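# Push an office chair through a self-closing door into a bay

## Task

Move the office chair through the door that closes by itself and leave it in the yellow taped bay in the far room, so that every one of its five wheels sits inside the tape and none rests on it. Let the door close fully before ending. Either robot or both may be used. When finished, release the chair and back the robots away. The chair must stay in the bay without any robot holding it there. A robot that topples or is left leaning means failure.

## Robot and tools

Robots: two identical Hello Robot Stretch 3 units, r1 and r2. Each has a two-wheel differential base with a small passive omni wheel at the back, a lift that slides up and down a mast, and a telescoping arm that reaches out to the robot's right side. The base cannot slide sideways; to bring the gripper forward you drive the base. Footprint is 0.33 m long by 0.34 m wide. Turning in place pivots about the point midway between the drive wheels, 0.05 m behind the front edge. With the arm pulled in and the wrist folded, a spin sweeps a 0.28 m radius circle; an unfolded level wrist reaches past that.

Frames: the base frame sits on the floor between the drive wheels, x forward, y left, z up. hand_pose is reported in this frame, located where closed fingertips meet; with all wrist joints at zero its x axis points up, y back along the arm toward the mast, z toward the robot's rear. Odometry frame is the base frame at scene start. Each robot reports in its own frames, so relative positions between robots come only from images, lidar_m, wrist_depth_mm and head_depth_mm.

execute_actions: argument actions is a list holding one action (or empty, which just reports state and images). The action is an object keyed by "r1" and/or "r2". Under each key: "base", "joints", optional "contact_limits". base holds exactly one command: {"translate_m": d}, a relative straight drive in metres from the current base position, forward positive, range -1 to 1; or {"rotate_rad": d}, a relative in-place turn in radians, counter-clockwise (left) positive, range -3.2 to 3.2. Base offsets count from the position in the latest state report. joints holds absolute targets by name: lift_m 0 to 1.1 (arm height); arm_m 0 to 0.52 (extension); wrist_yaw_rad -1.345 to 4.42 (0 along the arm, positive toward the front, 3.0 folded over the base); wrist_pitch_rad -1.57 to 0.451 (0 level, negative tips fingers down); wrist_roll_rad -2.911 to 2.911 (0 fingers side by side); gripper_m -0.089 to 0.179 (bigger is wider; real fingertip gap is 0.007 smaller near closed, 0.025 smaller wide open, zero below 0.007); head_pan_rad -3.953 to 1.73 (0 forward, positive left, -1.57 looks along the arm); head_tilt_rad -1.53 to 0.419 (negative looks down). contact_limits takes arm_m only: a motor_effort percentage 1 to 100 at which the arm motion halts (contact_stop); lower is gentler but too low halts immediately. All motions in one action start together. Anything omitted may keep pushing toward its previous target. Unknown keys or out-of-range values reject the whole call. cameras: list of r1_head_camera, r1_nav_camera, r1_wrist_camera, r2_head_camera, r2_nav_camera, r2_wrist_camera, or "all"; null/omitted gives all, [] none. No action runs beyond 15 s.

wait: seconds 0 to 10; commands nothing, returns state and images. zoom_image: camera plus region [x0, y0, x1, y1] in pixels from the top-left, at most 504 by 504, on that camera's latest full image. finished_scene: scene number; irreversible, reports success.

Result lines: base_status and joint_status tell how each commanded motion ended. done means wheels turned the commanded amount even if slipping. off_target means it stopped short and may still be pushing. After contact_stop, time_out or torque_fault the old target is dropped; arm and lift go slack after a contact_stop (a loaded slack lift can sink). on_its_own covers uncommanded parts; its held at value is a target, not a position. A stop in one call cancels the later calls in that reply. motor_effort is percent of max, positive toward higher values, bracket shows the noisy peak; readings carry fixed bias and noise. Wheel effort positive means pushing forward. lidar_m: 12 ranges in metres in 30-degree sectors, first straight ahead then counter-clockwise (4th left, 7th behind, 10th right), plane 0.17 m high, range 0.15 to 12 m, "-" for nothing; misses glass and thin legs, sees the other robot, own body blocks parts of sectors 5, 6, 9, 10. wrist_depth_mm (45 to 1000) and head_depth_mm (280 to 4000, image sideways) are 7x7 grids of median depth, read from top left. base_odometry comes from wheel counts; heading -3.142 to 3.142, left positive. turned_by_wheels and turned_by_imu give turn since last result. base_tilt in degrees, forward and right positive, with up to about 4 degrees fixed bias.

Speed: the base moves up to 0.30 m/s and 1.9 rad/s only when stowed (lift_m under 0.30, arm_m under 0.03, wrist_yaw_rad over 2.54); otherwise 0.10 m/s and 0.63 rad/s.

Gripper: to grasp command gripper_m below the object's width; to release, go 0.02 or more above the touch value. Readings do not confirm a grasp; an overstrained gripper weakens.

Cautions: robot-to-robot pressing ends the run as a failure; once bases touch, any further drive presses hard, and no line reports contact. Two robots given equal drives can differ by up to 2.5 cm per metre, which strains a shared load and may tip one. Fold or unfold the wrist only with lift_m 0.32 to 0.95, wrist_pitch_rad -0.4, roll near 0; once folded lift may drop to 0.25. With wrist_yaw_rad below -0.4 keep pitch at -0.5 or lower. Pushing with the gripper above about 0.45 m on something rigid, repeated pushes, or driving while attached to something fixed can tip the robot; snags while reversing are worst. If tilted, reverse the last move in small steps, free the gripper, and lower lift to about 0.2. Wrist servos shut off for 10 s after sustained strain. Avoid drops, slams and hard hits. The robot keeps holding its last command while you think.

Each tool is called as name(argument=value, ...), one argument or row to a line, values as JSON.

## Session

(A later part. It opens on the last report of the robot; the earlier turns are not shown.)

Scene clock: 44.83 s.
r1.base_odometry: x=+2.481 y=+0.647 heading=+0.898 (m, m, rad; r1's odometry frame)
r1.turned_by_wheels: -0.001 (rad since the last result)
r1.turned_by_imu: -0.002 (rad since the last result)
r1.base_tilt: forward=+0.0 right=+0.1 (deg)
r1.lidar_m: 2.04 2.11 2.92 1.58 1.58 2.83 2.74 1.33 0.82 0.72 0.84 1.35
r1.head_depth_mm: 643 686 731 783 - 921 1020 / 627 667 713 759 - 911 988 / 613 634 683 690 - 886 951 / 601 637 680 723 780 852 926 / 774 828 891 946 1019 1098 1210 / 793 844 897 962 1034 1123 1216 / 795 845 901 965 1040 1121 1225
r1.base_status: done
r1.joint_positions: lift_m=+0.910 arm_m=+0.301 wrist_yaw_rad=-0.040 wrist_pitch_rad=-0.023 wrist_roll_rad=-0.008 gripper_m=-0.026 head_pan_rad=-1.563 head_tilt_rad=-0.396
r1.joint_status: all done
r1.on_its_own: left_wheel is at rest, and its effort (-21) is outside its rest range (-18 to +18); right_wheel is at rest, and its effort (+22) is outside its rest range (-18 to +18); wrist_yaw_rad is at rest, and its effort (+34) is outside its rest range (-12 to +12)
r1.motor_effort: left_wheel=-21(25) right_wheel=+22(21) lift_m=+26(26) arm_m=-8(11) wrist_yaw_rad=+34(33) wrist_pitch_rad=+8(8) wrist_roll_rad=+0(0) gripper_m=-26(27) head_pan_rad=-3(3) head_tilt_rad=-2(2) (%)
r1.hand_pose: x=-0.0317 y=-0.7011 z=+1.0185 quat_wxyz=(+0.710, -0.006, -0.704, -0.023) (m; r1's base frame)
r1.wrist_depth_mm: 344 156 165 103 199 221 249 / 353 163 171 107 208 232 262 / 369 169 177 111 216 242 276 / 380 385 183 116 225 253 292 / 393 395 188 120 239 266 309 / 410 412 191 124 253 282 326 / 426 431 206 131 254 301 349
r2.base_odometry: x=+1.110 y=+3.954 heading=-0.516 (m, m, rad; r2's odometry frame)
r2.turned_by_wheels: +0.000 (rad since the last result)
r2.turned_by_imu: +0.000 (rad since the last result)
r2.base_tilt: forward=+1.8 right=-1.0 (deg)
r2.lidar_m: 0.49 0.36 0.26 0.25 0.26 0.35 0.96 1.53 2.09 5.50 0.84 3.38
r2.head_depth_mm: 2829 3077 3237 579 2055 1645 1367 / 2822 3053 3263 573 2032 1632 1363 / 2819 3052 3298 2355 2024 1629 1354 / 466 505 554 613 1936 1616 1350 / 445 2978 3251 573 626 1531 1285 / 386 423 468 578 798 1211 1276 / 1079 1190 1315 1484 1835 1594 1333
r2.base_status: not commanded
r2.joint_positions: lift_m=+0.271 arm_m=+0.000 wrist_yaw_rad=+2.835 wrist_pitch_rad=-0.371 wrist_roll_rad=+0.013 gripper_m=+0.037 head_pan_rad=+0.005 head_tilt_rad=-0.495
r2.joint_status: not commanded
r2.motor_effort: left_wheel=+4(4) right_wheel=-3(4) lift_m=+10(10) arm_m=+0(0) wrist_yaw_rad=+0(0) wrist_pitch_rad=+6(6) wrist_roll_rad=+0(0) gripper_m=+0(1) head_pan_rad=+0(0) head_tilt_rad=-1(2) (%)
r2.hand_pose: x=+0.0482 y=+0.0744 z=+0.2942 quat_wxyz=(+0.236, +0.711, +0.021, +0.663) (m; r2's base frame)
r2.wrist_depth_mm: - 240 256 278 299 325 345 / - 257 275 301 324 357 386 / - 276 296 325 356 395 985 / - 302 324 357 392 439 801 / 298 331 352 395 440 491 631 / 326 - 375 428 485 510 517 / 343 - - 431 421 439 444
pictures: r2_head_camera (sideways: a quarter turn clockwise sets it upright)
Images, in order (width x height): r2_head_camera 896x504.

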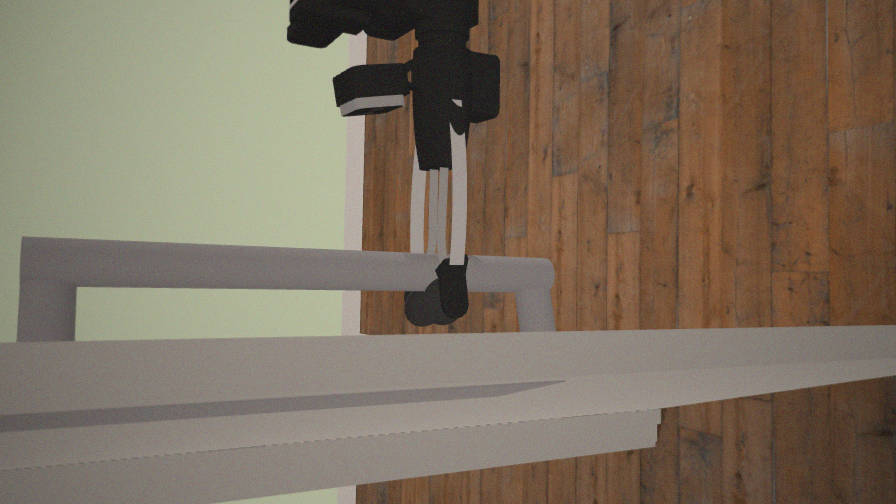

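execute_actions(
  actions=[
    {"r1":{"base":{"translate_m":-0.09},"joints":{"arm_m":0.15}}},
  ],
  cameras=[],
)

execute_actions(
  actions=[
    {"r1":{"base":{"translate_m":-0.11},"joints":{"arm_m":0.0}},"r2":{"base":{"translate_m":0.4},"joints":{"head_tilt_rad":-0.9}}},
  ],
  cameras=["r2_nav_camera","r1_nav_camera"],
)

Scene clock: 47.73 s.
r1.base_odometry: x=+2.425 y=+0.577 heading=+0.898 (m, m, rad; r1's odometry frame)
r1.turned_by_wheels: +0.000 (rad since the last result)
r1.turned_by_imu: +0.001 (rad since the last result)
r1.base_tilt: forward=+0.2 right=+0.1 (deg)
r1.lidar_m: 2.13 2.22 3.06 1.56 3.72 2.75 2.65 1.32 0.71 0.56 0.90 1.35
r1.head_depth_mm: 540 578 623 676 730 - - / 515 551 590 637 676 - - / 493 506 474 594 628 - - / 472 492 529 566 601 656 722 / 453 483 514 554 599 654 722 / 787 838 893 951 1022 1110 1222 / 794 842 898 962 1031 1121 1230
r1.base_status: done
r1.joint_positions: lift_m=+0.910 arm_m=+0.151 wrist_yaw_rad=+0.013 wrist_pitch_rad=-0.026 wrist_roll_rad=-0.008 gripper_m=-0.023 head_pan_rad=-1.563 head_tilt_rad=-0.396
r1.joint_status: all done
r1.on_its_own: gripper_m is held at -0.024, not at your -0.030, by its stall guard, which is not easing now
r1.motor_effort: left_wheel=+1(28) right_wheel=-1(30) lift_m=+26(26) arm_m=-7(10) wrist_yaw_rad=-5(67) wrist_pitch_rad=+9(10) wrist_roll_rad=+0(0) gripper_m=-21(29) head_pan_rad=-3(4) head_tilt_rad=-2(2) (%)
r1.hand_pose: x=-0.0183 y=-0.5510 z=+1.0177 quat_wxyz=(+0.710, +0.014, -0.704, -0.005) (m; r1's base frame)
r1.wrist_depth_mm: 496 148 164 104 219 261 323 / 518 153 168 108 228 274 341 / 533 158 174 112 238 288 366 / 552 164 180 116 249 306 391 / 572 170 181 120 265 322 424 / 596 178 - 125 290 344 460 / 625 608 203 132 279 369 499
r2.base_odometry: x=+1.110 y=+3.954 heading=-0.516 (m, m, rad; r2's odometry frame)
r2.turned_by_wheels: +0.000 (rad since the last result)
r2.turned_by_imu: +0.000 (rad since the last result)
r2.base_tilt: forward=+1.9 right=-1.1 (deg)
r2.lidar_m: 0.55 0.36 0.26 0.25 0.26 0.35 0.95 1.53 2.09 5.49 0.90 3.38
r2.head_depth_mm: 2783 3065 3353 2609 2057 1641 1371 / 440 477 532 680 2033 1621 1357 / 488 517 550 590 647 728 850 / 569 609 657 710 776 854 948 / 680 739 809 893 999 1131 1258 / 845 938 1051 1205 1398 1520 1346 / 1084 1186 1315 1492 1846 1596 1336
r2.base_status: not commanded
r2.joint_positions: lift_m=+0.271 arm_m=+0.000 wrist_yaw_rad=+2.835 wrist_pitch_rad=-0.371 wrist_roll_rad=+0.013 gripper_m=+0.037 head_pan_rad=+0.005 head_tilt_rad=-0.495
r2.joint_status: not commanded
r2.motor_effort: left_wheel=+4(4) right_wheel=-2(3) lift_m=+10(9) arm_m=-1(0) wrist_yaw_rad=+0(0) wrist_pitch_rad=+6(6) wrist_roll_rad=+1(0) gripper_m=+1(0) head_pan_rad=+0(0) head_tilt_rad=-1(1) (%)
r2.hand_pose: x=+0.0482 y=+0.0744 z=+0.2942 quat_wxyz=(+0.236, +0.711, +0.021, +0.663) (m; r2's base frame)
r2.wrist_depth_mm: - 238 256 276 297 324 349 / - 258 274 296 325 357 386 / - 277 298 325 353 397 973 / - 302 324 356 394 437 796 / 298 331 353 395 439 486 631 / 323 - 376 425 484 515 523 / 344 - - 433 422 439 439
pictures: none
No camera images: the call's "cameras" was empty. Leave "cameras" out to get every camera's image.

Scene clock: 51.23 s.
r1.base_odometry: x=+2.357 y=+0.491 heading=+0.898 (m, m, rad; r1's odometry frame)
r1.turned_by_wheels: +0.000 (rad since the last result)
r1.turned_by_imu: -0.001 (rad since the last result)
r1.base_tilt: forward=+0.1 right=+0.0 (deg)
r1.lidar_m: 2.23 2.33 3.20 1.54 3.58 2.62 2.54 1.32 0.59 0.39 0.73 1.35
r1.head_depth_mm: 436 471 511 557 617 692 785 / 398 427 461 499 545 606 701 / 367 298 314 336 363 392 - / 341 341 386 413 444 471 503 / 318 336 356 379 405 434 471 / 300 319 342 368 406 1089 1216 / 801 847 896 960 1027 1101 1201
r1.base_status: done
r1.joint_positions: lift_m=+0.910 arm_m=+0.001 wrist_yaw_rad=+0.013 wrist_pitch_rad=-0.027 wrist_roll_rad=-0.008 gripper_m=-0.023 head_pan_rad=-1.563 head_tilt_rad=-0.396
r1.joint_status: all done
r1.on_its_own: wrist_yaw_rad is held at +0.022, not at your +0.000, by its stall guard, which is not easing now; gripper_m is held at -0.024, not at your -0.030, by its stall guard, which is not easing now
r1.motor_effort: left_wheel=-4(11) right_wheel=+6(16) lift_m=+26(26) arm_m=-9(12) wrist_yaw_rad=+7(45) wrist_pitch_rad=+10(10) wrist_roll_rad=+0(0) gripper_m=-22(23) head_pan_rad=-3(3) head_tilt_rad=-1(2) (%)
r1.hand_pose: x=-0.0182 y=-0.4014 z=+1.0174 quat_wxyz=(+0.710, +0.014, -0.704, -0.005) (m; r1's base frame)
r1.wrist_depth_mm: 126 138 161 105 262 374 637 / 130 141 168 108 274 404 663 / 334 145 174 113 286 433 698 / 630 149 180 117 304 465 726 / 725 153 179 122 331 508 762 / 753 157 179 126 386 562 793 / 783 158 198 134 342 626 832
r2.base_odometry: x=+1.458 y=+3.757 heading=-0.516 (m, m, rad; r2's odometry frame)
r2.turned_by_wheels: +0.000 (rad since the last result)
r2.turned_by_imu: +0.001 (rad since the last result)
r2.base_tilt: forward=+1.8 right=-1.1 (deg)
r2.lidar_m: 0.45 0.86 3.30 0.24 0.26 0.36 0.97 1.95 2.66 2.27 0.37 0.37
r2.head_depth_mm: 361 399 446 506 584 690 1137 / 393 439 496 570 672 818 1101 / 432 487 558 655 793 1001 1126 / 478 547 640 770 968 1224 1141 / 537 624 750 934 1241 1257 1135 / 611 728 900 1183 1390 1254 1132 / 709 872 1116 1459 1403 1243 1120
r2.base_status: done
r2.joint_positions: lift_m=+0.271 arm_m=+0.000 wrist_yaw_rad=+2.835 wrist_pitch_rad=-0.371 wrist_roll_rad=+0.013 gripper_m=+0.037 head_pan_rad=+0.005 head_tilt_rad=-0.889
r2.joint_status: all done
r2.motor_effort: left_wheel=+4(13) right_wheel=-3(5) lift_m=+10(10) arm_m=+0(0) wrist_yaw_rad=+0(0) wrist_pitch_rad=+6(6) wrist_roll_rad=+0(1) gripper_m=+0(0) head_pan_rad=+0(1) head_tilt_rad=-4(22) (%)
r2.hand_pose: x=+0.0482 y=+0.0744 z=+0.2942 quat_wxyz=(+0.236, +0.711, +0.021, +0.663) (m; r2's base frame)
r2.wrist_depth_mm: - 241 248 - - - - / - 259 269 - - - - / - 280 290 - - - - / - 304 321 772 800 796 801 / 299 334 350 624 643 631 635 / 330 - 378 507 523 514 522 / 341 - - 430 424 440 442
pictures: r1_nav_camera (sideways: a quarter turn counterclockwise sets it upright), r2_nav_camera (sideways: a quarter turn counterclockwise sets it upright)
Images, in order (width x height): r1_nav_camera 672x504, r2_nav_camera 672x504.

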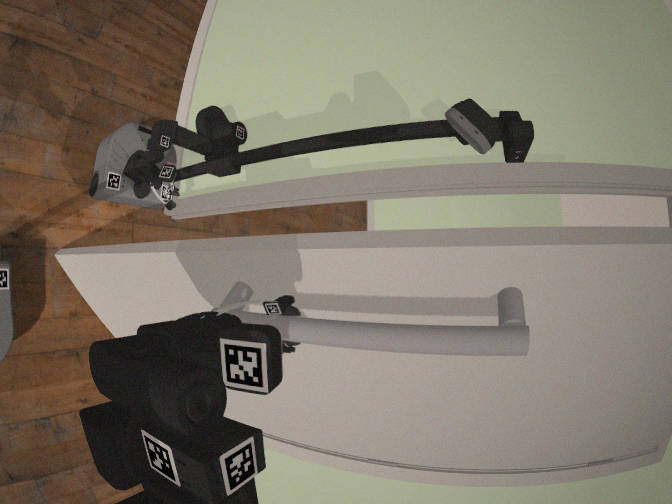

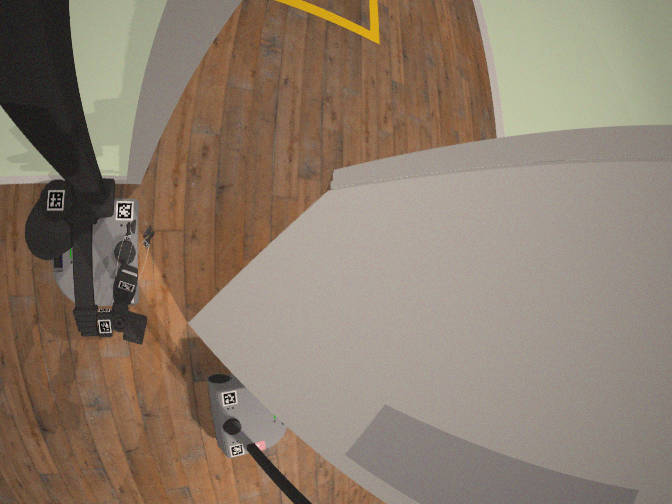

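execute_actions(
  actions=[
    {"r2":{"base":{"translate_m":0.33}}},
  ],
  cameras=[],
)

execute_actions(
  actions=[
    {"r1":{"joints":{"gripper_m":0.09}}},
  ],
  cameras=[],
)

execute_actions(
  actions=[
    {"r1":{"joints":{"lift_m":0.7,"wrist_pitch_rad":-0.6}}},
  ],
  cameras=["r2_nav_camera","r1_nav_camera"],
)

Scene clock: 54.17 s.
r1.base_odometry: x=+2.357 y=+0.491 heading=+0.898 (m, m, rad; r1's odometry frame)
r1.turned_by_wheels: +0.000 (rad since the last result)
r1.turned_by_imu: -0.038 (rad since the last result)
r1.base_tilt: forward=-0.5 right=-0.9 (deg)
r1.lidar_m: 2.25 2.32 3.09 1.54 3.73 2.64 2.53 1.38 0.60 0.36 0.98 1.30
r1.head_depth_mm: 472 510 552 606 665 744 844 / 425 454 488 527 574 632 725 / 385 302 317 342 367 389 - / 352 325 389 412 441 463 488 / 325 339 361 382 406 434 464 / 301 316 335 355 383 416 471 / 303 866 920 983 1044 1108 1176
r1.base_status: not commanded
r1.joint_positions: lift_m=+0.910 arm_m=+0.000 wrist_yaw_rad=+0.027 wrist_pitch_rad=-0.058 wrist_roll_rad=-0.008 gripper_m=-0.023 head_pan_rad=-1.563 head_tilt_rad=-0.397
r1.joint_status: not commanded
r1.on_its_own: wrist_yaw_rad is held at +0.022, not at your +0.000, by its stall guard, which is not easing now; gripper_m is held at -0.024, not at your -0.030, by its stall guard, which is not easing now
r1.motor_effort: left_wheel=+1(12) right_wheel=+1(6) lift_m=+26(26) arm_m=+0(8) wrist_yaw_rad=-6(22) wrist_pitch_rad=+21(22) wrist_roll_rad=+0(0) gripper_m=-20(21) head_pan_rad=-3(3) head_tilt_rad=-2(1) (%)
r1.hand_pose: x=-0.0145 y=-0.3995 z=+1.0096 quat_wxyz=(+0.710, +0.030, -0.703, -0.011) (m; r1's base frame)
r1.wrist_depth_mm: 122 136 158 102 279 426 672 / 124 140 165 106 293 462 694 / 128 144 170 110 309 501 733 / 133 147 175 115 329 552 762 / 137 151 174 119 359 611 808 / 761 155 - 125 418 690 834 / 800 155 197 132 371 801 874
r2.base_odometry: x=+1.745 y=+3.594 heading=-0.516 (m, m, rad; r2's odometry frame)
r2.turned_by_wheels: +0.000 (rad since the last result)
r2.turned_by_imu: -0.006 (rad since the last result)
r2.base_tilt: forward=+1.7 right=-1.0 (deg)
r2.lidar_m: 0.21 0.38 3.27 3.17 0.38 0.36 0.95 2.28 3.08 0.20 0.18 0.18
r2.head_depth_mm: - - - - - 303 366 / - - - - 296 348 450 / - - - 289 332 423 583 / - - - 318 400 539 830 / - - 308 378 501 743 1117 / - 299 358 468 672 1189 1132 / 295 341 438 613 1019 1248 1125
r2.base_status: done
r2.joint_positions: lift_m=+0.271 arm_m=+0.000 wrist_yaw_rad=+2.823 wrist_pitch_rad=-0.372 wrist_roll_rad=+0.013 gripper_m=+0.037 head_pan_rad=+0.005 head_tilt_rad=-0.891
r2.joint_status: not commanded
r2.motor_effort: left_wheel=-1(12) right_wheel=+15(41) lift_m=+11(12) arm_m=+1(3) wrist_yaw_rad=+8(14) wrist_pitch_rad=+7(7) wrist_roll_rad=+0(1) gripper_m=+0(0) head_pan_rad=+0(0) head_tilt_rad=-3(3) (%)
r2.hand_pose: x=+0.0508 y=+0.0735 z=+0.2939 quat_wxyz=(+0.240, +0.711, +0.018, +0.661) (m; r2's base frame)
r2.wrist_depth_mm: - - - - - - 512 / - - - - - - 513 / - - - - - - 497 / - 769 771 771 801 756 435 / 591 606 615 644 633 621 380 / 464 - 519 505 526 513 340 / 425 - - 434 425 440 306
pictures: none
No camera images: the call's "cameras" was empty. Leave "cameras" out to get every camera's image.

Scene clock: 56.00 s.
r1.base_odometry: x=+2.357 y=+0.491 heading=+0.898 (m, m, rad; r1's odometry frame)
r1.turned_by_wheels: +0.000 (rad since the last result)
r1.turned_by_imu: -0.021 (rad since the last result)
r1.base_tilt: forward=+0.0 right=-0.1 (deg)
r1.lidar_m: 2.24 2.31 3.06 1.53 3.79 2.66 2.53 1.41 0.62 0.36 0.38 1.27
r1.head_depth_mm: 461 499 546 601 669 757 871 / 411 443 477 520 569 635 748 / 372 289 303 328 353 536 - / 339 306 373 390 417 385 486 / 312 325 349 371 396 423 456 / 290 303 320 340 365 396 435 / 289 304 336 958 1035 1108 1147
r1.base_status: not commanded
r1.joint_positions: lift_m=+0.910 arm_m=+0.000 wrist_yaw_rad=+0.008 wrist_pitch_rad=-0.034 wrist_roll_rad=-0.010 gripper_m=+0.090 head_pan_rad=-1.564 head_tilt_rad=-0.397
r1.joint_status: all done
r1.on_its_own: wrist_yaw_rad is held at +0.022, not at your +0.000, by its stall guard, which is not easing now
r1.motor_effort: left_wheel=-1(20) right_wheel=+0(2) lift_m=+24(26) arm_m=+0(1) wrist_yaw_rad=+11(12) wrist_pitch_rad=+12(21) wrist_roll_rad=+1(1) gripper_m=+9(92) head_pan_rad=-3(3) head_tilt_rad=-1(2) (%)
r1.hand_pose: x=-0.0193 y=-0.4004 z=+1.0158 quat_wxyz=(+0.711, +0.015, -0.703, -0.009) (m; r1's base frame)
r1.wrist_depth_mm: 117 132 98 96 285 470 689 / 120 135 152 99 300 508 714 / 123 139 156 103 319 561 745 / 125 143 160 108 336 621 782 / 128 146 108 112 320 700 813 / 131 145 111 117 329 813 853 / 134 160 180 123 410 841 882
r2.base_odometry: x=+1.745 y=+3.594 heading=-0.516 (m, m, rad; r2's odometry frame)
r2.turned_by_wheels: +0.000 (rad since the last result)
r2.turned_by_imu: -0.005 (rad since the last result)
r2.base_tilt: forward=+1.9 right=-1.1 (deg)
r2.lidar_m: 0.21 0.38 3.30 3.17 0.38 0.36 0.93 2.27 3.08 0.20 0.18 0.18
r2.head_depth_mm: - - - - - 303 366 / - - - - 295 347 450 / - - - 294 330 422 582 / - - - 315 397 536 825 / - - 309 375 498 738 1110 / - 297 355 463 665 1172 1132 / 292 338 434 606 1001 1245 1129
r2.base_status: not commanded
r2.joint_positions: lift_m=+0.271 arm_m=+0.000 wrist_yaw_rad=+2.830 wrist_pitch_rad=-0.372 wrist_roll_rad=+0.013 gripper_m=+0.037 head_pan_rad=+0.005 head_tilt_rad=-0.891
r2.joint_status: not commanded
r2.motor_effort: left_wheel=+1(8) right_wheel=+12(30) lift_m=+12(12) arm_m=+1(2) wrist_yaw_rad=+4(9) wrist_pitch_rad=+7(7) wrist_roll_rad=+0(0) gripper_m=+0(1) head_pan_rad=+0(0) head_tilt_rad=-3(3) (%)
r2.hand_pose: x=+0.0493 y=+0.0739 z=+0.2937 quat_wxyz=(+0.238, +0.711, +0.020, +0.662) (m; r2's base frame)
r2.wrist_depth_mm: - - - - - - 516 / - - - - - - 512 / - - - - - - 516 / - 755 772 783 802 759 438 / 590 615 606 640 638 620 385 / 468 - 522 512 521 515 341 / 424 - - 429 418 439 310
pictures: none
No camera images: the call's "cameras" was empty. Leave "cameras" out to get every camera's image.

Scene clock: 60.03 s.
r1.base_odometry: x=+2.357 y=+0.491 heading=+0.898 (m, m, rad; r1's odometry frame)
r1.turned_by_wheels: +0.000 (rad since the last result)
r1.turned_by_imu: -0.014 (rad since the last result)
r1.base_tilt: forward=+0.0 right=+0.1 (deg)
r1.lidar_m: 2.24 2.30 3.01 1.54 3.84 2.67 2.53 1.43 0.64 0.36 0.37 1.26
r1.head_depth_mm: 470 508 556 612 686 777 896 / 417 449 485 528 580 643 725 / 375 401 304 460 498 545 599 / 342 297 368 393 421 453 440 / 313 322 350 374 397 426 456 / 291 304 321 339 362 390 428 / - 294 318 355 1020 1100 967
r1.base_status: not commanded
r1.joint_positions: lift_m=+0.907 arm_m=+0.000 wrist_yaw_rad=+0.024 wrist_pitch_rad=-0.613 wrist_roll_rad=-0.001 gripper_m=+0.090 head_pan_rad=-1.564 head_tilt_rad=-0.397
r1.joint_status: lift_m contact_stop (moved -0.003 of -0.210); the others done
r1.on_its_own: wrist_yaw_rad is held at +0.022, not at your +0.000, by its stall guard, which is not easing now; lift_m is slack since a contact_stop, until your next command for it (your +0.700 is given up)
r1.motor_effort: left_wheel=+2(9) right_wheel=+0(10) lift_m=+22(19) arm_m=-1(0) wrist_yaw_rad=-2(14) wrist_pitch_rad=+4(91) wrist_roll_rad=-3(28) gripper_m=+0(8) head_pan_rad=-3(3) head_tilt_rad=-1(1) (%)
r1.hand_pose: x=-0.0169 y=-0.3410 z=+0.8785 quat_wxyz=(+0.677, +0.221, -0.671, -0.205) (m; r1's base frame)
r1.wrist_depth_mm: 120 136 93 214 304 518 726 / 128 146 110 242 363 717 821 / 138 159 143 279 453 890 959 / 900 174 210 332 596 - - / - 194 278 403 741 - - / - - 325 520 - - - / 963 947 392 705 995 994 -
r2.base_odometry: x=+1.745 y=+3.594 heading=-0.516 (m, m, rad; r2's odometry frame)
r2.turned_by_wheels: +0.000 (rad since the last result)
r2.turned_by_imu: +0.001 (rad since the last result)
r2.base_tilt: forward=+1.7 right=-1.1 (deg)
r2.lidar_m: 0.21 0.38 3.30 3.18 0.38 0.36 0.93 2.28 3.05 0.20 0.18 0.18
r2.head_depth_mm: - - - - - 303 366 / - - - - 295 347 449 / - - - 294 330 421 582 / - - - 315 397 537 825 / - - 308 375 497 738 1115 / - 297 355 463 666 1177 1126 / 292 338 433 605 1007 1251 1127
r2.base_status: not commanded
r2.joint_positions: lift_m=+0.271 arm_m=+0.000 wrist_yaw_rad=+2.832 wrist_pitch_rad=-0.372 wrist_roll_rad=+0.013 gripper_m=+0.037 head_pan_rad=+0.005 head_tilt_rad=-0.891
r2.joint_status: not commanded
r2.motor_effort: left_wheel=+2(2) right_wheel=+1(11) lift_m=+12(12) arm_m=+1(1) wrist_yaw_rad=+2(3) wrist_pitch_rad=+7(7) wrist_roll_rad=+0(1) gripper_m=+0(0) head_pan_rad=+0(0) head_tilt_rad=-3(1) (%)
r2.hand_pose: x=+0.0488 y=+0.0741 z=+0.2937 quat_wxyz=(+0.237, +0.711, +0.021, +0.662) (m; r2's base frame)
r2.wrist_depth_mm: - - - - - - 516 / - - - - - - 518 / - - - - - - 512 / - 765 774 784 800 764 439 / 587 618 608 640 632 624 388 / 471 - 520 503 521 518 346 / 426 - - 434 420 438 311
pictures: r1_nav_camera (sideways: a quarter turn counterclockwise sets it upright), r2_nav_camera (sideways: a quarter turn counterclockwise sets it upright)
Images, in order (width x height): r1_nav_camera 672x504, r2_nav_camera 672x504.

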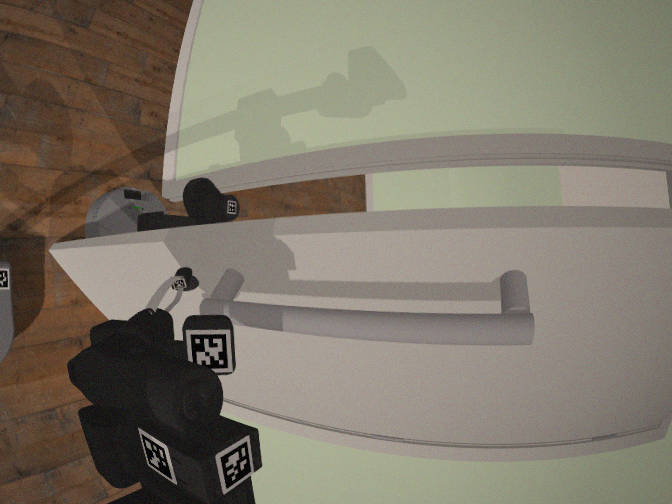

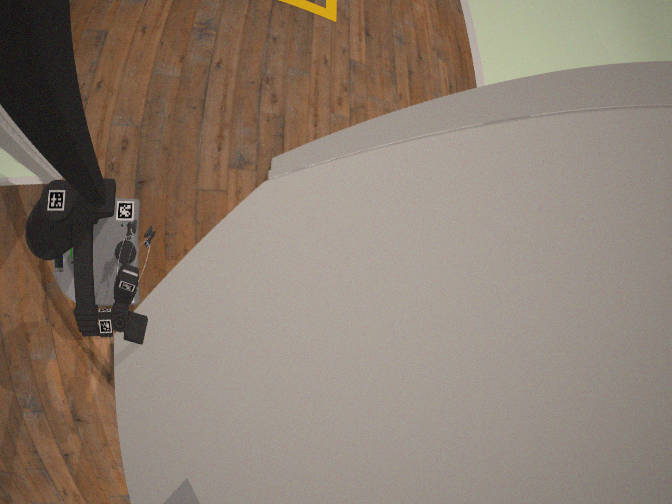

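execute_actions(
  actions=[
    {"r1":{"base":{"rotate_rad":-1.1},"joints":{"lift_m":0.6,"gripper_m":0.03}}},
  ],
  cameras=[],
)

execute_actions(
  actions=[
    {"r1":{"base":{"translate_m":-0.7},"joints":{"lift_m":0.45,"head_pan_rad":-3.6,"head_tilt_rad":-0.7,"wrist_pitch_rad":0}},"r2":{"base":{"rotate_rad":-0.65}}},
  ],
  cameras=[],
)

execute_actions(
  actions=[
    {"r1":{"base":{"rotate_rad":2.4},"joints":{"wrist_yaw_rad":1.57,"head_pan_rad":0}},"r2":{"base":{"translate_m":0.6},"joints":{"lift_m":0.31}}},
  ],
  cameras=["r2_nav_camera","r1_nav_camera","r1_head_camera"],
)

Scene clock: 63.90 s.
r1.base_odometry: x=+2.357 y=+0.491 heading=-0.202 (m, m, rad; r1's odometry frame)
r1.turned_by_wheels: -1.100 (rad since the last result)
r1.turned_by_imu: -1.114 (rad since the last result)
r1.base_tilt: forward=+0.1 right=+0.0 (deg)
r1.lidar_m: 0.36 1.21 2.24 2.28 2.89 1.54 4.09 2.72 2.53 1.51 0.70 0.37
r1.head_depth_mm: 2159 2269 2383 2549 2489 1873 1495 / 2229 2357 2499 2641 2472 1871 1495 / 2285 2442 2569 2778 2472 1859 1492 / 1945 2082 2200 2349 2362 1868 1505 / 1615 1711 1801 1900 2025 1873 1501 / 1392 1448 1523 1601 1693 1730 1499 / 1215 1272 1313 1368 1434 1496 1464
r1.base_status: done
r1.joint_positions: lift_m=+0.600 arm_m=+0.000 wrist_yaw_rad=+0.023 wrist_pitch_rad=-0.614 wrist_roll_rad=-0.001 gripper_m=+0.030 head_pan_rad=-1.564 head_tilt_rad=-0.397
r1.joint_status: all done
r1.on_its_own: wrist_yaw_rad is held at +0.022, not at your +0.000, by its stall guard, which is not easing now
r1.motor_effort: left_wheel=+4(11) right_wheel=-2(4) lift_m=+17(21) arm_m=-1(1) wrist_yaw_rad=-1(2) wrist_pitch_rad=+5(5) wrist_roll_rad=-3(3) gripper_m=+0(86) head_pan_rad=-3(3) head_tilt_rad=-3(1) (%)
r1.hand_pose: x=-0.0170 y=-0.3408 z=+0.5718 quat_wxyz=(+0.677, +0.222, -0.671, -0.206) (m; r1's base frame)
r1.wrist_depth_mm: 754 962 - - - - - / 782 - - - - - - / 803 - - - - - - / 769 958 972 992 985 - - / 724 840 879 865 871 886 880 / 685 754 - 751 778 763 777 / 639 675 683 677 683 693 692
r2.base_odometry: x=+1.745 y=+3.594 heading=-0.516 (m, m, rad; r2's odometry frame)
r2.turned_by_wheels: +0.000 (rad since the last result)
r2.turned_by_imu: +0.000 (rad since the last result)
r2.base_tilt: forward=+1.9 right=-1.1 (deg)
r2.lidar_m: 0.21 0.38 3.31 3.16 0.38 0.36 0.93 2.28 3.08 0.20 0.18 0.18
r2.head_depth_mm: - - - - - 303 366 / - - - - 295 348 449 / - - - 294 330 422 582 / - - - 316 397 537 826 / - - 308 375 498 738 1111 / - 297 355 464 666 1180 1129 / 292 338 433 607 1003 1247 1124
r2.base_status: not commanded
r2.joint_positions: lift_m=+0.271 arm_m=+0.000 wrist_yaw_rad=+2.832 wrist_pitch_rad=-0.372 wrist_roll_rad=+0.013 gripper_m=+0.037 head_pan_rad=+0.005 head_tilt_rad=-0.891
r2.joint_status: not commanded
r2.motor_effort: left_wheel=+1(2) right_wheel=+1(1) lift_m=+12(12) arm_m=+1(1) wrist_yaw_rad=+1(2) wrist_pitch_rad=+7(7) wrist_roll_rad=+1(1) gripper_m=+0(1) head_pan_rad=-1(0) head_tilt_rad=-3(2) (%)
r2.hand_pose: x=+0.0488 y=+0.0741 z=+0.2937 quat_wxyz=(+0.237, +0.711, +0.021, +0.662) (m; r2's base frame)
r2.wrist_depth_mm: - - - - - - 511 / - - - - - - 516 / - - - - - - 513 / - 762 771 777 789 759 439 / 584 623 614 643 629 626 388 / 469 - 521 508 522 514 347 / 427 - - 435 421 438 314
pictures: none
No camera images: the call's "cameras" was empty. Leave "cameras" out to get every camera's image.

Scene clock: 72.07 s.
r1.base_odometry: x=+1.671 y=+0.631 heading=-0.202 (m, m, rad; r1's odometry frame)
r1.turned_by_wheels: +0.000 (rad since the last result)
r1.turned_by_imu: -0.001 (rad since the last result)
r1.base_tilt: forward=+0.1 right=+0.0 (deg)
r1.lidar_m: 1.17 2.04 2.53 2.56 3.25 0.88 3.64 2.43 2.25 2.28 1.70 1.27
r1.head_depth_mm: 3727 3868 2716 2079 1680 1430 1235 / 3775 3839 2703 2098 1107 1337 1227 / 3734 3890 2717 1326 1081 1343 1235 / 3721 3604 2648 1332 1081 1340 1206 / 3720 1068 1109 1204 1083 1406 1232 / 3760 3899 940 1029 1179 1411 1235 / 3657 3972 878 2020 1710 1426 1238
r1.base_status: done
r1.joint_positions: lift_m=+0.450 arm_m=+0.000 wrist_yaw_rad=+0.023 wrist_pitch_rad=-0.024 wrist_roll_rad=-0.001 gripper_m=+0.030 head_pan_rad=-3.593 head_tilt_rad=-0.692
r1.joint_status: all done
r1.on_its_own: wrist_yaw_rad is held at +0.022, not at your +0.000, by its stall guard, which is not easing now
r1.motor_effort: left_wheel=+5(7) right_wheel=-2(5) lift_m=+17(15) arm_m=-1(1) wrist_yaw_rad=-1(2) wrist_pitch_rad=+9(9) wrist_roll_rad=-3(3) gripper_m=-1(0) head_pan_rad=-3(40) head_tilt_rad=-4(23) (%)
r1.hand_pose: x=-0.0155 y=-0.4008 z=+0.5589 quat_wxyz=(+0.708, +0.017, -0.706, +0.000) (m; r1's base frame)
r1.wrist_depth_mm: - - - - - - - / - - - - - - - / - - - - - - - / - - - - - - - / - - - - - - - / - - - - - - - / 921 904 919 923 912 913 907
r2.base_odometry: x=+1.745 y=+3.594 heading=-1.166 (m, m, rad; r2's odometry frame)
r2.turned_by_wheels: -0.650 (rad since the last result)
r2.turned_by_imu: -0.640 (rad since the last result)
r2.base_tilt: forward=+1.9 right=-1.0 (deg)
r2.lidar_m: - 0.15 0.21 3.16 3.17 0.45 0.36 0.64 2.22 0.18 0.15 -
r2.head_depth_mm: - - - - - - - / - - - - - - - / - - - - - - - / - - - - - - 323 / - - - - - - 350 / - - - - - - 384 / - - - - - - 444
r2.base_status: done
r2.joint_positions: lift_m=+0.271 arm_m=+0.000 wrist_yaw_rad=+2.833 wrist_pitch_rad=-0.372 wrist_roll_rad=+0.012 gripper_m=+0.037 head_pan_rad=+0.005 head_tilt_rad=-0.892
r2.joint_status: not commanded
r2.motor_effort: left_wheel=+3(12) right_wheel=+0(21) lift_m=+12(12) arm_m=+1(1) wrist_yaw_rad=+2(12) wrist_pitch_rad=+7(7) wrist_roll_rad=+1(0) gripper_m=-1(1) head_pan_rad=+0(0) head_tilt_rad=-2(3) (%)
r2.hand_pose: x=+0.0486 y=+0.0741 z=+0.2937 quat_wxyz=(+0.237, +0.711, +0.021, +0.662) (m; r2's base frame)
r2.wrist_depth_mm: - - - - 270 132 88 / - - - - 266 131 87 / - - - 928 262 131 87 / - 761 783 762 258 130 87 / 582 619 615 616 225 129 86 / 499 - 518 503 197 128 86 / 438 - - 431 287 127 85
pictures: none
No camera images: the call's "cameras" was empty. Leave "cameras" out to get every camera's image.

Scene clock: 79.13 s.
r1.base_odometry: x=+1.671 y=+0.631 heading=+2.198 (m, m, rad; r1's odometry frame)
r1.turned_by_wheels: +2.400 (rad since the last result)
r1.turned_by_imu: +2.428 (rad since the last result)
r1.base_tilt: forward=+0.0 right=+0.1 (deg)
r1.lidar_m: 0.88 0.88 2.72 2.26 2.25 1.92 0.79 1.68 1.76 2.54 2.52 2.82
r1.head_depth_mm: 3784 3792 2724 2070 1699 1425 1229 / - 3804 2709 2074 1697 1425 1229 / - 3865 2711 2115 1700 1437 1235 / - 3903 2714 2109 1177 1313 1237 / 3817 3905 2710 2103 1082 1340 1232 / 3704 3885 2717 1340 1093 1257 1192 / 3604 3850 2625 1294 1089 1334 1236
r1.base_status: done
r1.joint_positions: lift_m=+0.450 arm_m=+0.000 wrist_yaw_rad=+1.568 wrist_pitch_rad=-0.023 wrist_roll_rad=-0.001 gripper_m=+0.030 head_pan_rad=-0.007 head_tilt_rad=-0.692
r1.joint_status: all done
r1.motor_effort: left_wheel=-4(10) right_wheel=+4(7) lift_m=+16(17) arm_m=+0(1) wrist_yaw_rad=+1(3) wrist_pitch_rad=+8(9) wrist_roll_rad=-3(3) gripper_m=+0(1) head_pan_rad=+3(38) head_tilt_rad=-4(4) (%)
r1.hand_pose: x=+0.2342 y=-0.1460 z=+0.5589 quat_wxyz=(+0.507, +0.505, -0.494, +0.494) (m; r1's base frame)
r1.wrist_depth_mm: 747 - - - - - - / 762 - - - - - - / 799 - - - - - - / 681 685 793 - - - - / - 815 - - - - - / - - - - - - - / 817 833 831 893 926 926 907
r2.base_odometry: x=+1.982 y=+3.043 heading=-1.165 (m, m, rad; r2's odometry frame)
r2.turned_by_wheels: +0.000 (rad since the last result)
r2.turned_by_imu: +0.003 (rad since the last result)
r2.base_tilt: forward=+1.8 right=-1.1 (deg)
r2.lidar_m: 0.18 0.15 0.15 0.18 0.31 3.58 0.97 1.59 2.69 3.36 0.91 3.46
r2.head_depth_mm: 2867 2325 1920 1654 1438 1280 1155 / - 2175 1839 1641 1438 1277 1148 / - - 298 363 1360 1260 1142 / - - - 310 403 604 1089 / - - - - 328 449 714 / - - - - 295 358 508 / - - - - - 308 393
r2.base_status: done
r2.joint_positions: lift_m=+0.309 arm_m=+0.000 wrist_yaw_rad=+2.910 wrist_pitch_rad=-0.379 wrist_roll_rad=+0.013 gripper_m=+0.037 head_pan_rad=+0.005 head_tilt_rad=-0.892
r2.joint_status: all done
r2.on_its_own: wrist_yaw_rad is held at +2.908, not at its first target +2.835, by its stall guard, which is not easing now
r2.motor_effort: left_wheel=+9(82) right_wheel=+0(20) lift_m=+40(42) arm_m=+1(1) wrist_yaw_rad=-2(42) wrist_pitch_rad=+10(14) wrist_roll_rad=+0(0) gripper_m=+0(14) head_pan_rad=+0(0) head_tilt_rad=-2(3) (%)
r2.hand_pose: x=+0.0314 y=+0.0781 z=+0.3306 quat_wxyz=(+0.213, +0.709, +0.051, +0.670) (m; r2's base frame)
r2.wrist_depth_mm: - 280 237 197 167 146 129 / - 308 261 212 179 155 136 / - - 287 230 191 164 144 / 816 - 324 252 206 175 152 / 659 - 369 275 218 187 161 / 539 544 - 308 228 202 171 / 461 480 - 331 280 216 184
pictures: r1_head_camera (sideways: a quarter turn clockwise sets it upright), r1_nav_camera (sideways: a quarter turn counterclockwise sets it upright), r2_nav_camera (sideways: a quarter turn counterclockwise sets it upright)
Images, in order (width x height): r1_head_camera 896x504, r1_nav_camera 672x504, r2_nav_camera 672x504.

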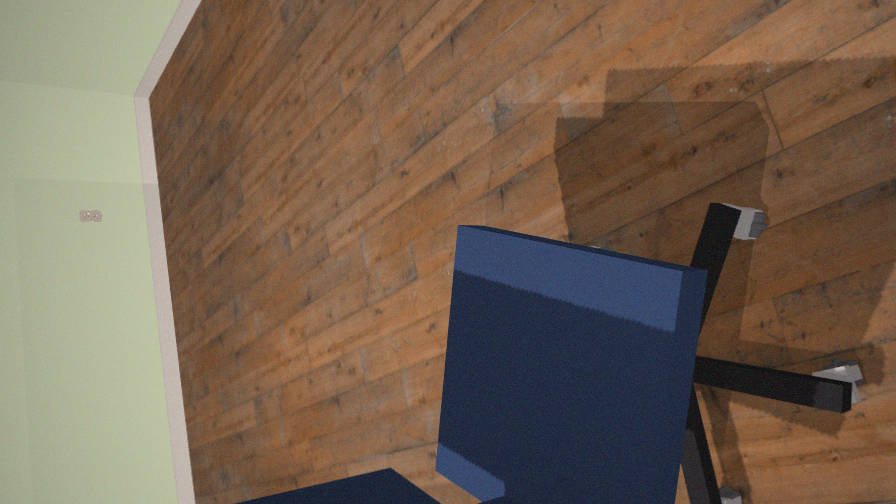

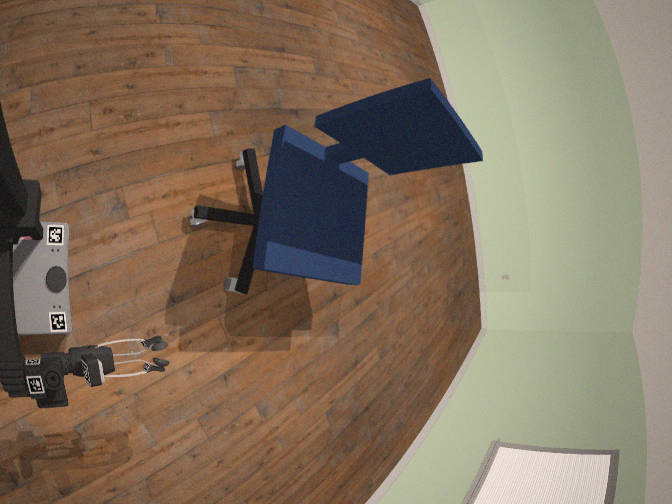

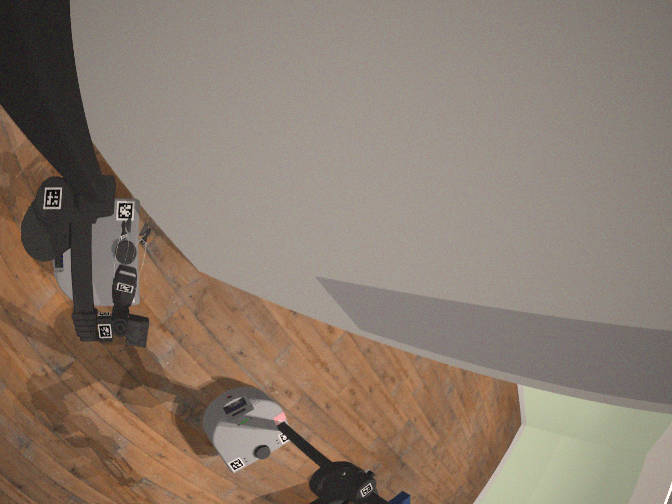

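execute_actions(
  actions=[
    {"r1":{"base":{"rotate_rad":0.42},"joints":{"wrist_roll_rad":1.57,"gripper_m":0.17,"lift_m":0.37,"head_tilt_rad":-1}},"r2":{"base":{"rotate_rad":0.5}}},
  ],
  cameras=[],
)

execute_actions(
  actions=[
    {"r1":{"base":{"translate_m":0.3}},"r2":{"base":{"translate_m":0.35},"joints":{"head_pan_rad":-1.3,"head_tilt_rad":-0.5}}},
  ],
)

Scene clock: 81.17 s.
r1.base_odometry: x=+1.671 y=+0.631 heading=+2.618 (m, m, rad; r1's odometry frame)
r1.turned_by_wheels: +0.420 (rad since the last result)
r1.turned_by_imu: +0.425 (rad since the last result)
r1.base_tilt: forward=+0.1 right=+0.0 (deg)
r1.lidar_m: 0.88 2.95 2.29 2.25 2.08 0.75 0.94 1.68 2.46 2.53 2.70 3.92
r1.head_depth_mm: 2504 2072 1125 1502 1355 1240 1122 / 2495 2079 1120 1011 1373 1260 1122 / 2371 1315 1133 1038 1383 1239 1127 / 964 1127 1128 1478 1365 1243 1131 / 836 956 1134 1531 1381 1245 1134 / 785 1993 1789 1563 1392 1251 1130 / 2537 2101 1802 1568 1386 1246 1131
r1.base_status: done
r1.joint_positions: lift_m=+0.370 arm_m=+0.000 wrist_yaw_rad=+1.568 wrist_pitch_rad=-0.023 wrist_roll_rad=+1.566 gripper_m=+0.170 head_pan_rad=-0.007 head_tilt_rad=-0.988
r1.joint_status: all done
r1.motor_effort: left_wheel=-4(11) right_wheel=+3(7) lift_m=+17(16) arm_m=-1(1) wrist_yaw_rad=+2(2) wrist_pitch_rad=+8(8) wrist_roll_rad=+2(4) gripper_m=+0(90) head_pan_rad=+3(3) head_tilt_rad=-6(27) (%)
r1.hand_pose: x=+0.2343 y=-0.1459 z=+0.4789 quat_wxyz=(+0.010, +0.706, -0.708, -0.006) (m; r1's base frame)
r1.wrist_depth_mm: - - - - - 681 531 / - - - - - 680 530 / - - - 810 856 736 535 / - - - 977 - 681 526 / - 847 851 - - 648 526 / - - - - - - 510 / - - - - - 775 511
r2.base_odometry: x=+1.982 y=+3.043 heading=-0.665 (m, m, rad; r2's odometry frame)
r2.turned_by_wheels: +0.500 (rad since the last result)
r2.turned_by_imu: +0.494 (rad since the last result)
r2.base_tilt: forward=+1.8 right=-1.0 (deg)
r2.lidar_m: - - 0.15 0.19 3.56 0.96 1.52 2.70 3.30 0.85 0.15 -
r2.head_depth_mm: - - - - - - - / - - - - - - - / - - - - - - - / - - - - - - - / - - - - - - - / - - - - - - - / - - - - - - -
r2.base_status: done
r2.joint_positions: lift_m=+0.309 arm_m=+0.000 wrist_yaw_rad=+2.930 wrist_pitch_rad=-0.382 wrist_roll_rad=+0.013 gripper_m=+0.037 head_pan_rad=+0.005 head_tilt_rad=-0.892
r2.joint_status: not commanded
r2.on_its_own: wrist_yaw_rad is held at +2.908, not at its first target +2.835, by its stall guard, which is not easing now; wrist_yaw_rad is at rest, and its effort (-17) is outside its rest range (-12 to +12)
r2.motor_effort: left_wheel=+3(8) right_wheel=+5(8) lift_m=+40(40) arm_m=+0(1) wrist_yaw_rad=-17(17) wrist_pitch_rad=+11(11) wrist_roll_rad=+0(0) gripper_m=+5(5) head_pan_rad=+0(0) head_tilt_rad=-2(2) (%)
r2.hand_pose: x=+0.0268 y=+0.0788 z=+0.3301 quat_wxyz=(+0.207, +0.709, +0.059, +0.672) (m; r2's base frame)
r2.wrist_depth_mm: - - - 221 126 88 68 / - - - 238 131 91 69 / - - - 258 137 93 71 / 811 - 829 278 143 96 72 / 659 639 686 305 147 99 74 / 538 531 - 339 137 103 76 / 462 475 - 280 180 105 78
pictures: none
No camera images: the call's "cameras" was empty. Leave "cameras" out to get every camera's image.

Scene clock: 85.73 s.
r1.base_odometry: x=+1.411 y=+0.781 heading=+2.618 (m, m, rad; r1's odometry frame)
r1.turned_by_wheels: +0.000 (rad since the last result)
r1.turned_by_imu: +0.000 (rad since the last result)
r1.base_tilt: forward=+0.1 right=+0.0 (deg)
r1.lidar_m: 0.59 2.92 2.26 2.22 2.36 1.11 1.35 2.01 2.60 2.55 2.72 0.59
r1.head_depth_mm: 2498 2090 1778 982 869 1180 1120 / 2526 2076 1773 983 873 841 1128 / 794 982 1130 986 873 1213 1127 / 673 789 941 987 902 1231 1135 / 617 666 777 971 1331 1247 1133 / 2533 578 673 1512 1393 1243 1138 / 2524 608 1790 1569 1405 1244 1134
r1.base_status: done
r1.joint_positions: lift_m=+0.370 arm_m=+0.000 wrist_yaw_rad=+1.568 wrist_pitch_rad=-0.023 wrist_roll_rad=+1.567 gripper_m=+0.170 head_pan_rad=-0.007 head_tilt_rad=-0.988
r1.joint_status: not commanded
r1.motor_effort: left_wheel=-5(7) right_wheel=+3(8) lift_m=+16(17) arm_m=-1(1) wrist_yaw_rad=+1(0) wrist_pitch_rad=+8(8) wrist_roll_rad=+2(2) gripper_m=+1(1) head_pan_rad=+3(3) head_tilt_rad=-5(6) (%)
r1.hand_pose: x=+0.2343 y=-0.1459 z=+0.4789 quat_wxyz=(+0.010, +0.706, -0.708, -0.007) (m; r1's base frame)
r1.wrist_depth_mm: - - - 315 - 636 528 / - - - 227 - 646 411 / - - - 201 203 559 476 / - 760 791 236 517 530 475 / - 649 666 281 - 652 413 / 593 573 600 350 - - 512 / 493 512 535 468 - 771 511
r2.base_odometry: x=+2.257 y=+2.827 heading=-0.666 (m, m, rad; r2's odometry frame)
r2.turned_by_wheels: +0.000 (rad since the last result)
r2.turned_by_imu: +0.339 (rad since the last result)
r2.base_tilt: forward=+1.8 right=-1.0 (deg)
r2.lidar_m: - - 0.15 0.26 1.10 1.12 2.83 3.13 1.14 4.50 0.15 -
r2.head_depth_mm: - - - 2686 2024 1629 1358 / - - 3936 2653 2007 1613 1358 / - - 3901 2651 2008 1616 1346 / - - 3810 2629 1997 1599 1350 / 3456 3753 3735 2579 1968 1593 1336 / 2998 3237 3414 2698 1975 1595 319 / - - - - - - -
r2.base_status: done
r2.joint_positions: lift_m=+0.309 arm_m=+0.000 wrist_yaw_rad=+2.911 wrist_pitch_rad=-0.380 wrist_roll_rad=+0.013 gripper_m=+0.037 head_pan_rad=-1.315 head_tilt_rad=-0.503
r2.joint_status: all done
r2.on_its_own: wrist_yaw_rad is held at +2.908, not at its first target +2.835, by its stall guard, which is not easing now
r2.motor_effort: left_wheel=+10(100) right_wheel=+11(62) lift_m=+35(40) arm_m=+0(0) wrist_yaw_rad=-3(16) wrist_pitch_rad=+10(11) wrist_roll_rad=+0(0) gripper_m=+1(7) head_pan_rad=+8(60) head_tilt_rad=+0(28) (%)
r2.hand_pose: x=+0.0312 y=+0.0780 z=+0.3307 quat_wxyz=(+0.213, +0.709, +0.052, +0.670) (m; r2's base frame)
r2.wrist_depth_mm: - - - 280 142 95 71 / - - - 299 147 97 73 / - - - 322 152 100 74 / 807 - 843 349 157 102 75 / 650 - 689 364 152 104 76 / 549 545 - 402 144 107 78 / 463 478 - 361 195 109 79
pictures: r1_head_camera (sideways: a quarter turn clockwise sets it upright), r1_nav_camera (sideways: a quarter turn counterclockwise sets it upright), r1_wrist_camera, r2_head_camera (sideways: a quarter turn clockwise sets it upright), r2_nav_camera (sideways: a quarter turn counterclockwise sets it upright), r2_wrist_camera
Images, in order (width x height): r1_head_camera 896x504, r1_nav_camera 672x504, r1_wrist_camera 644x364, r2_head_camera 896x504, r2_nav_camera 672x504, r2_wrist_camera 644x364.

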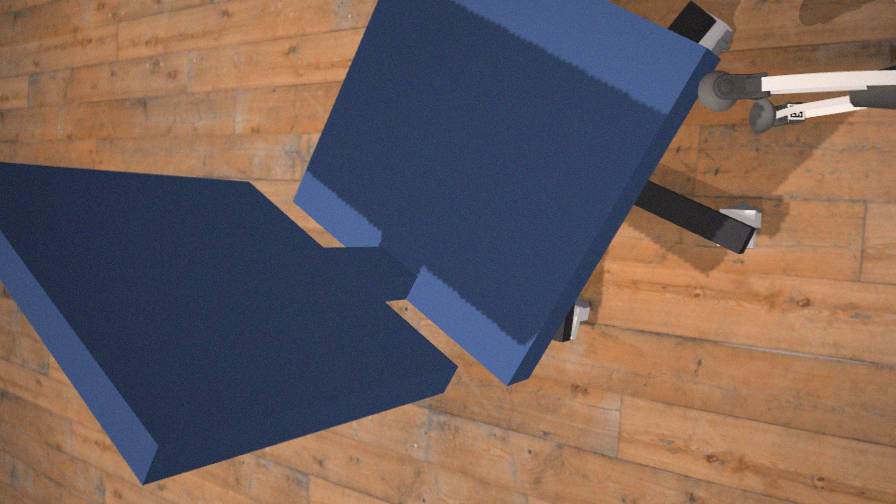

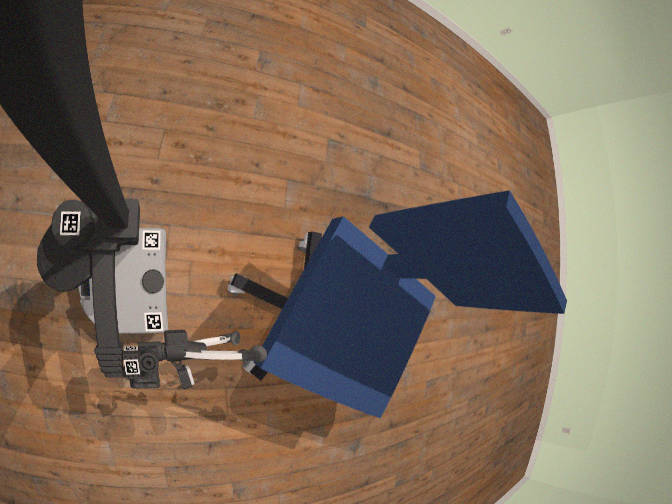

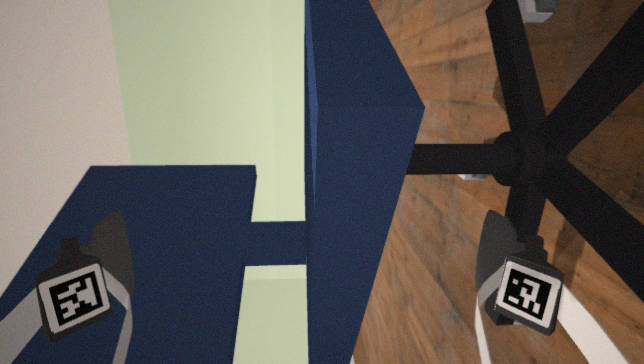

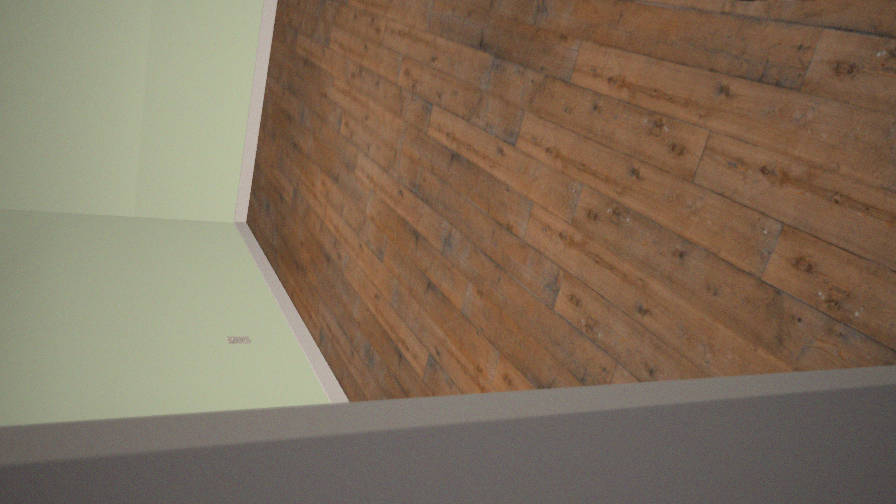

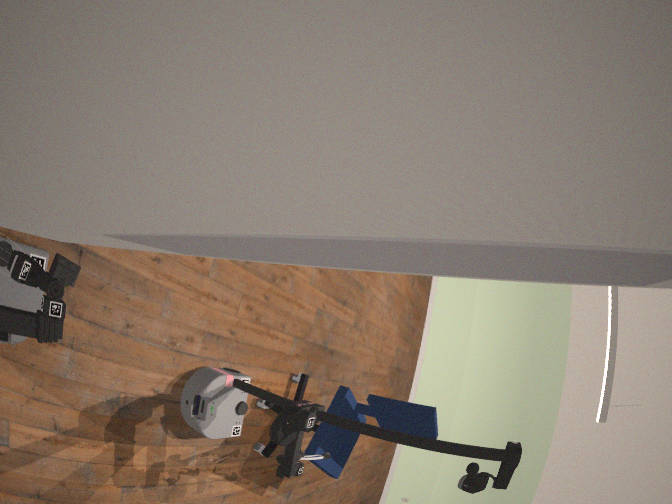

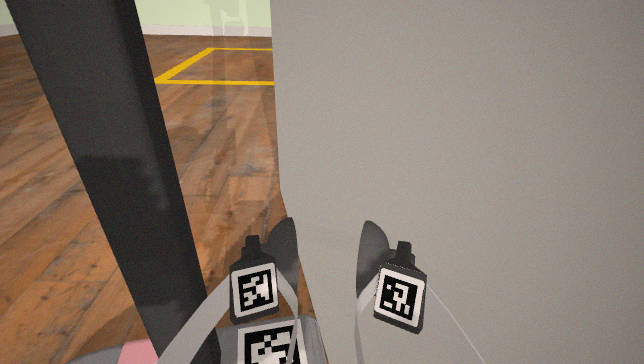

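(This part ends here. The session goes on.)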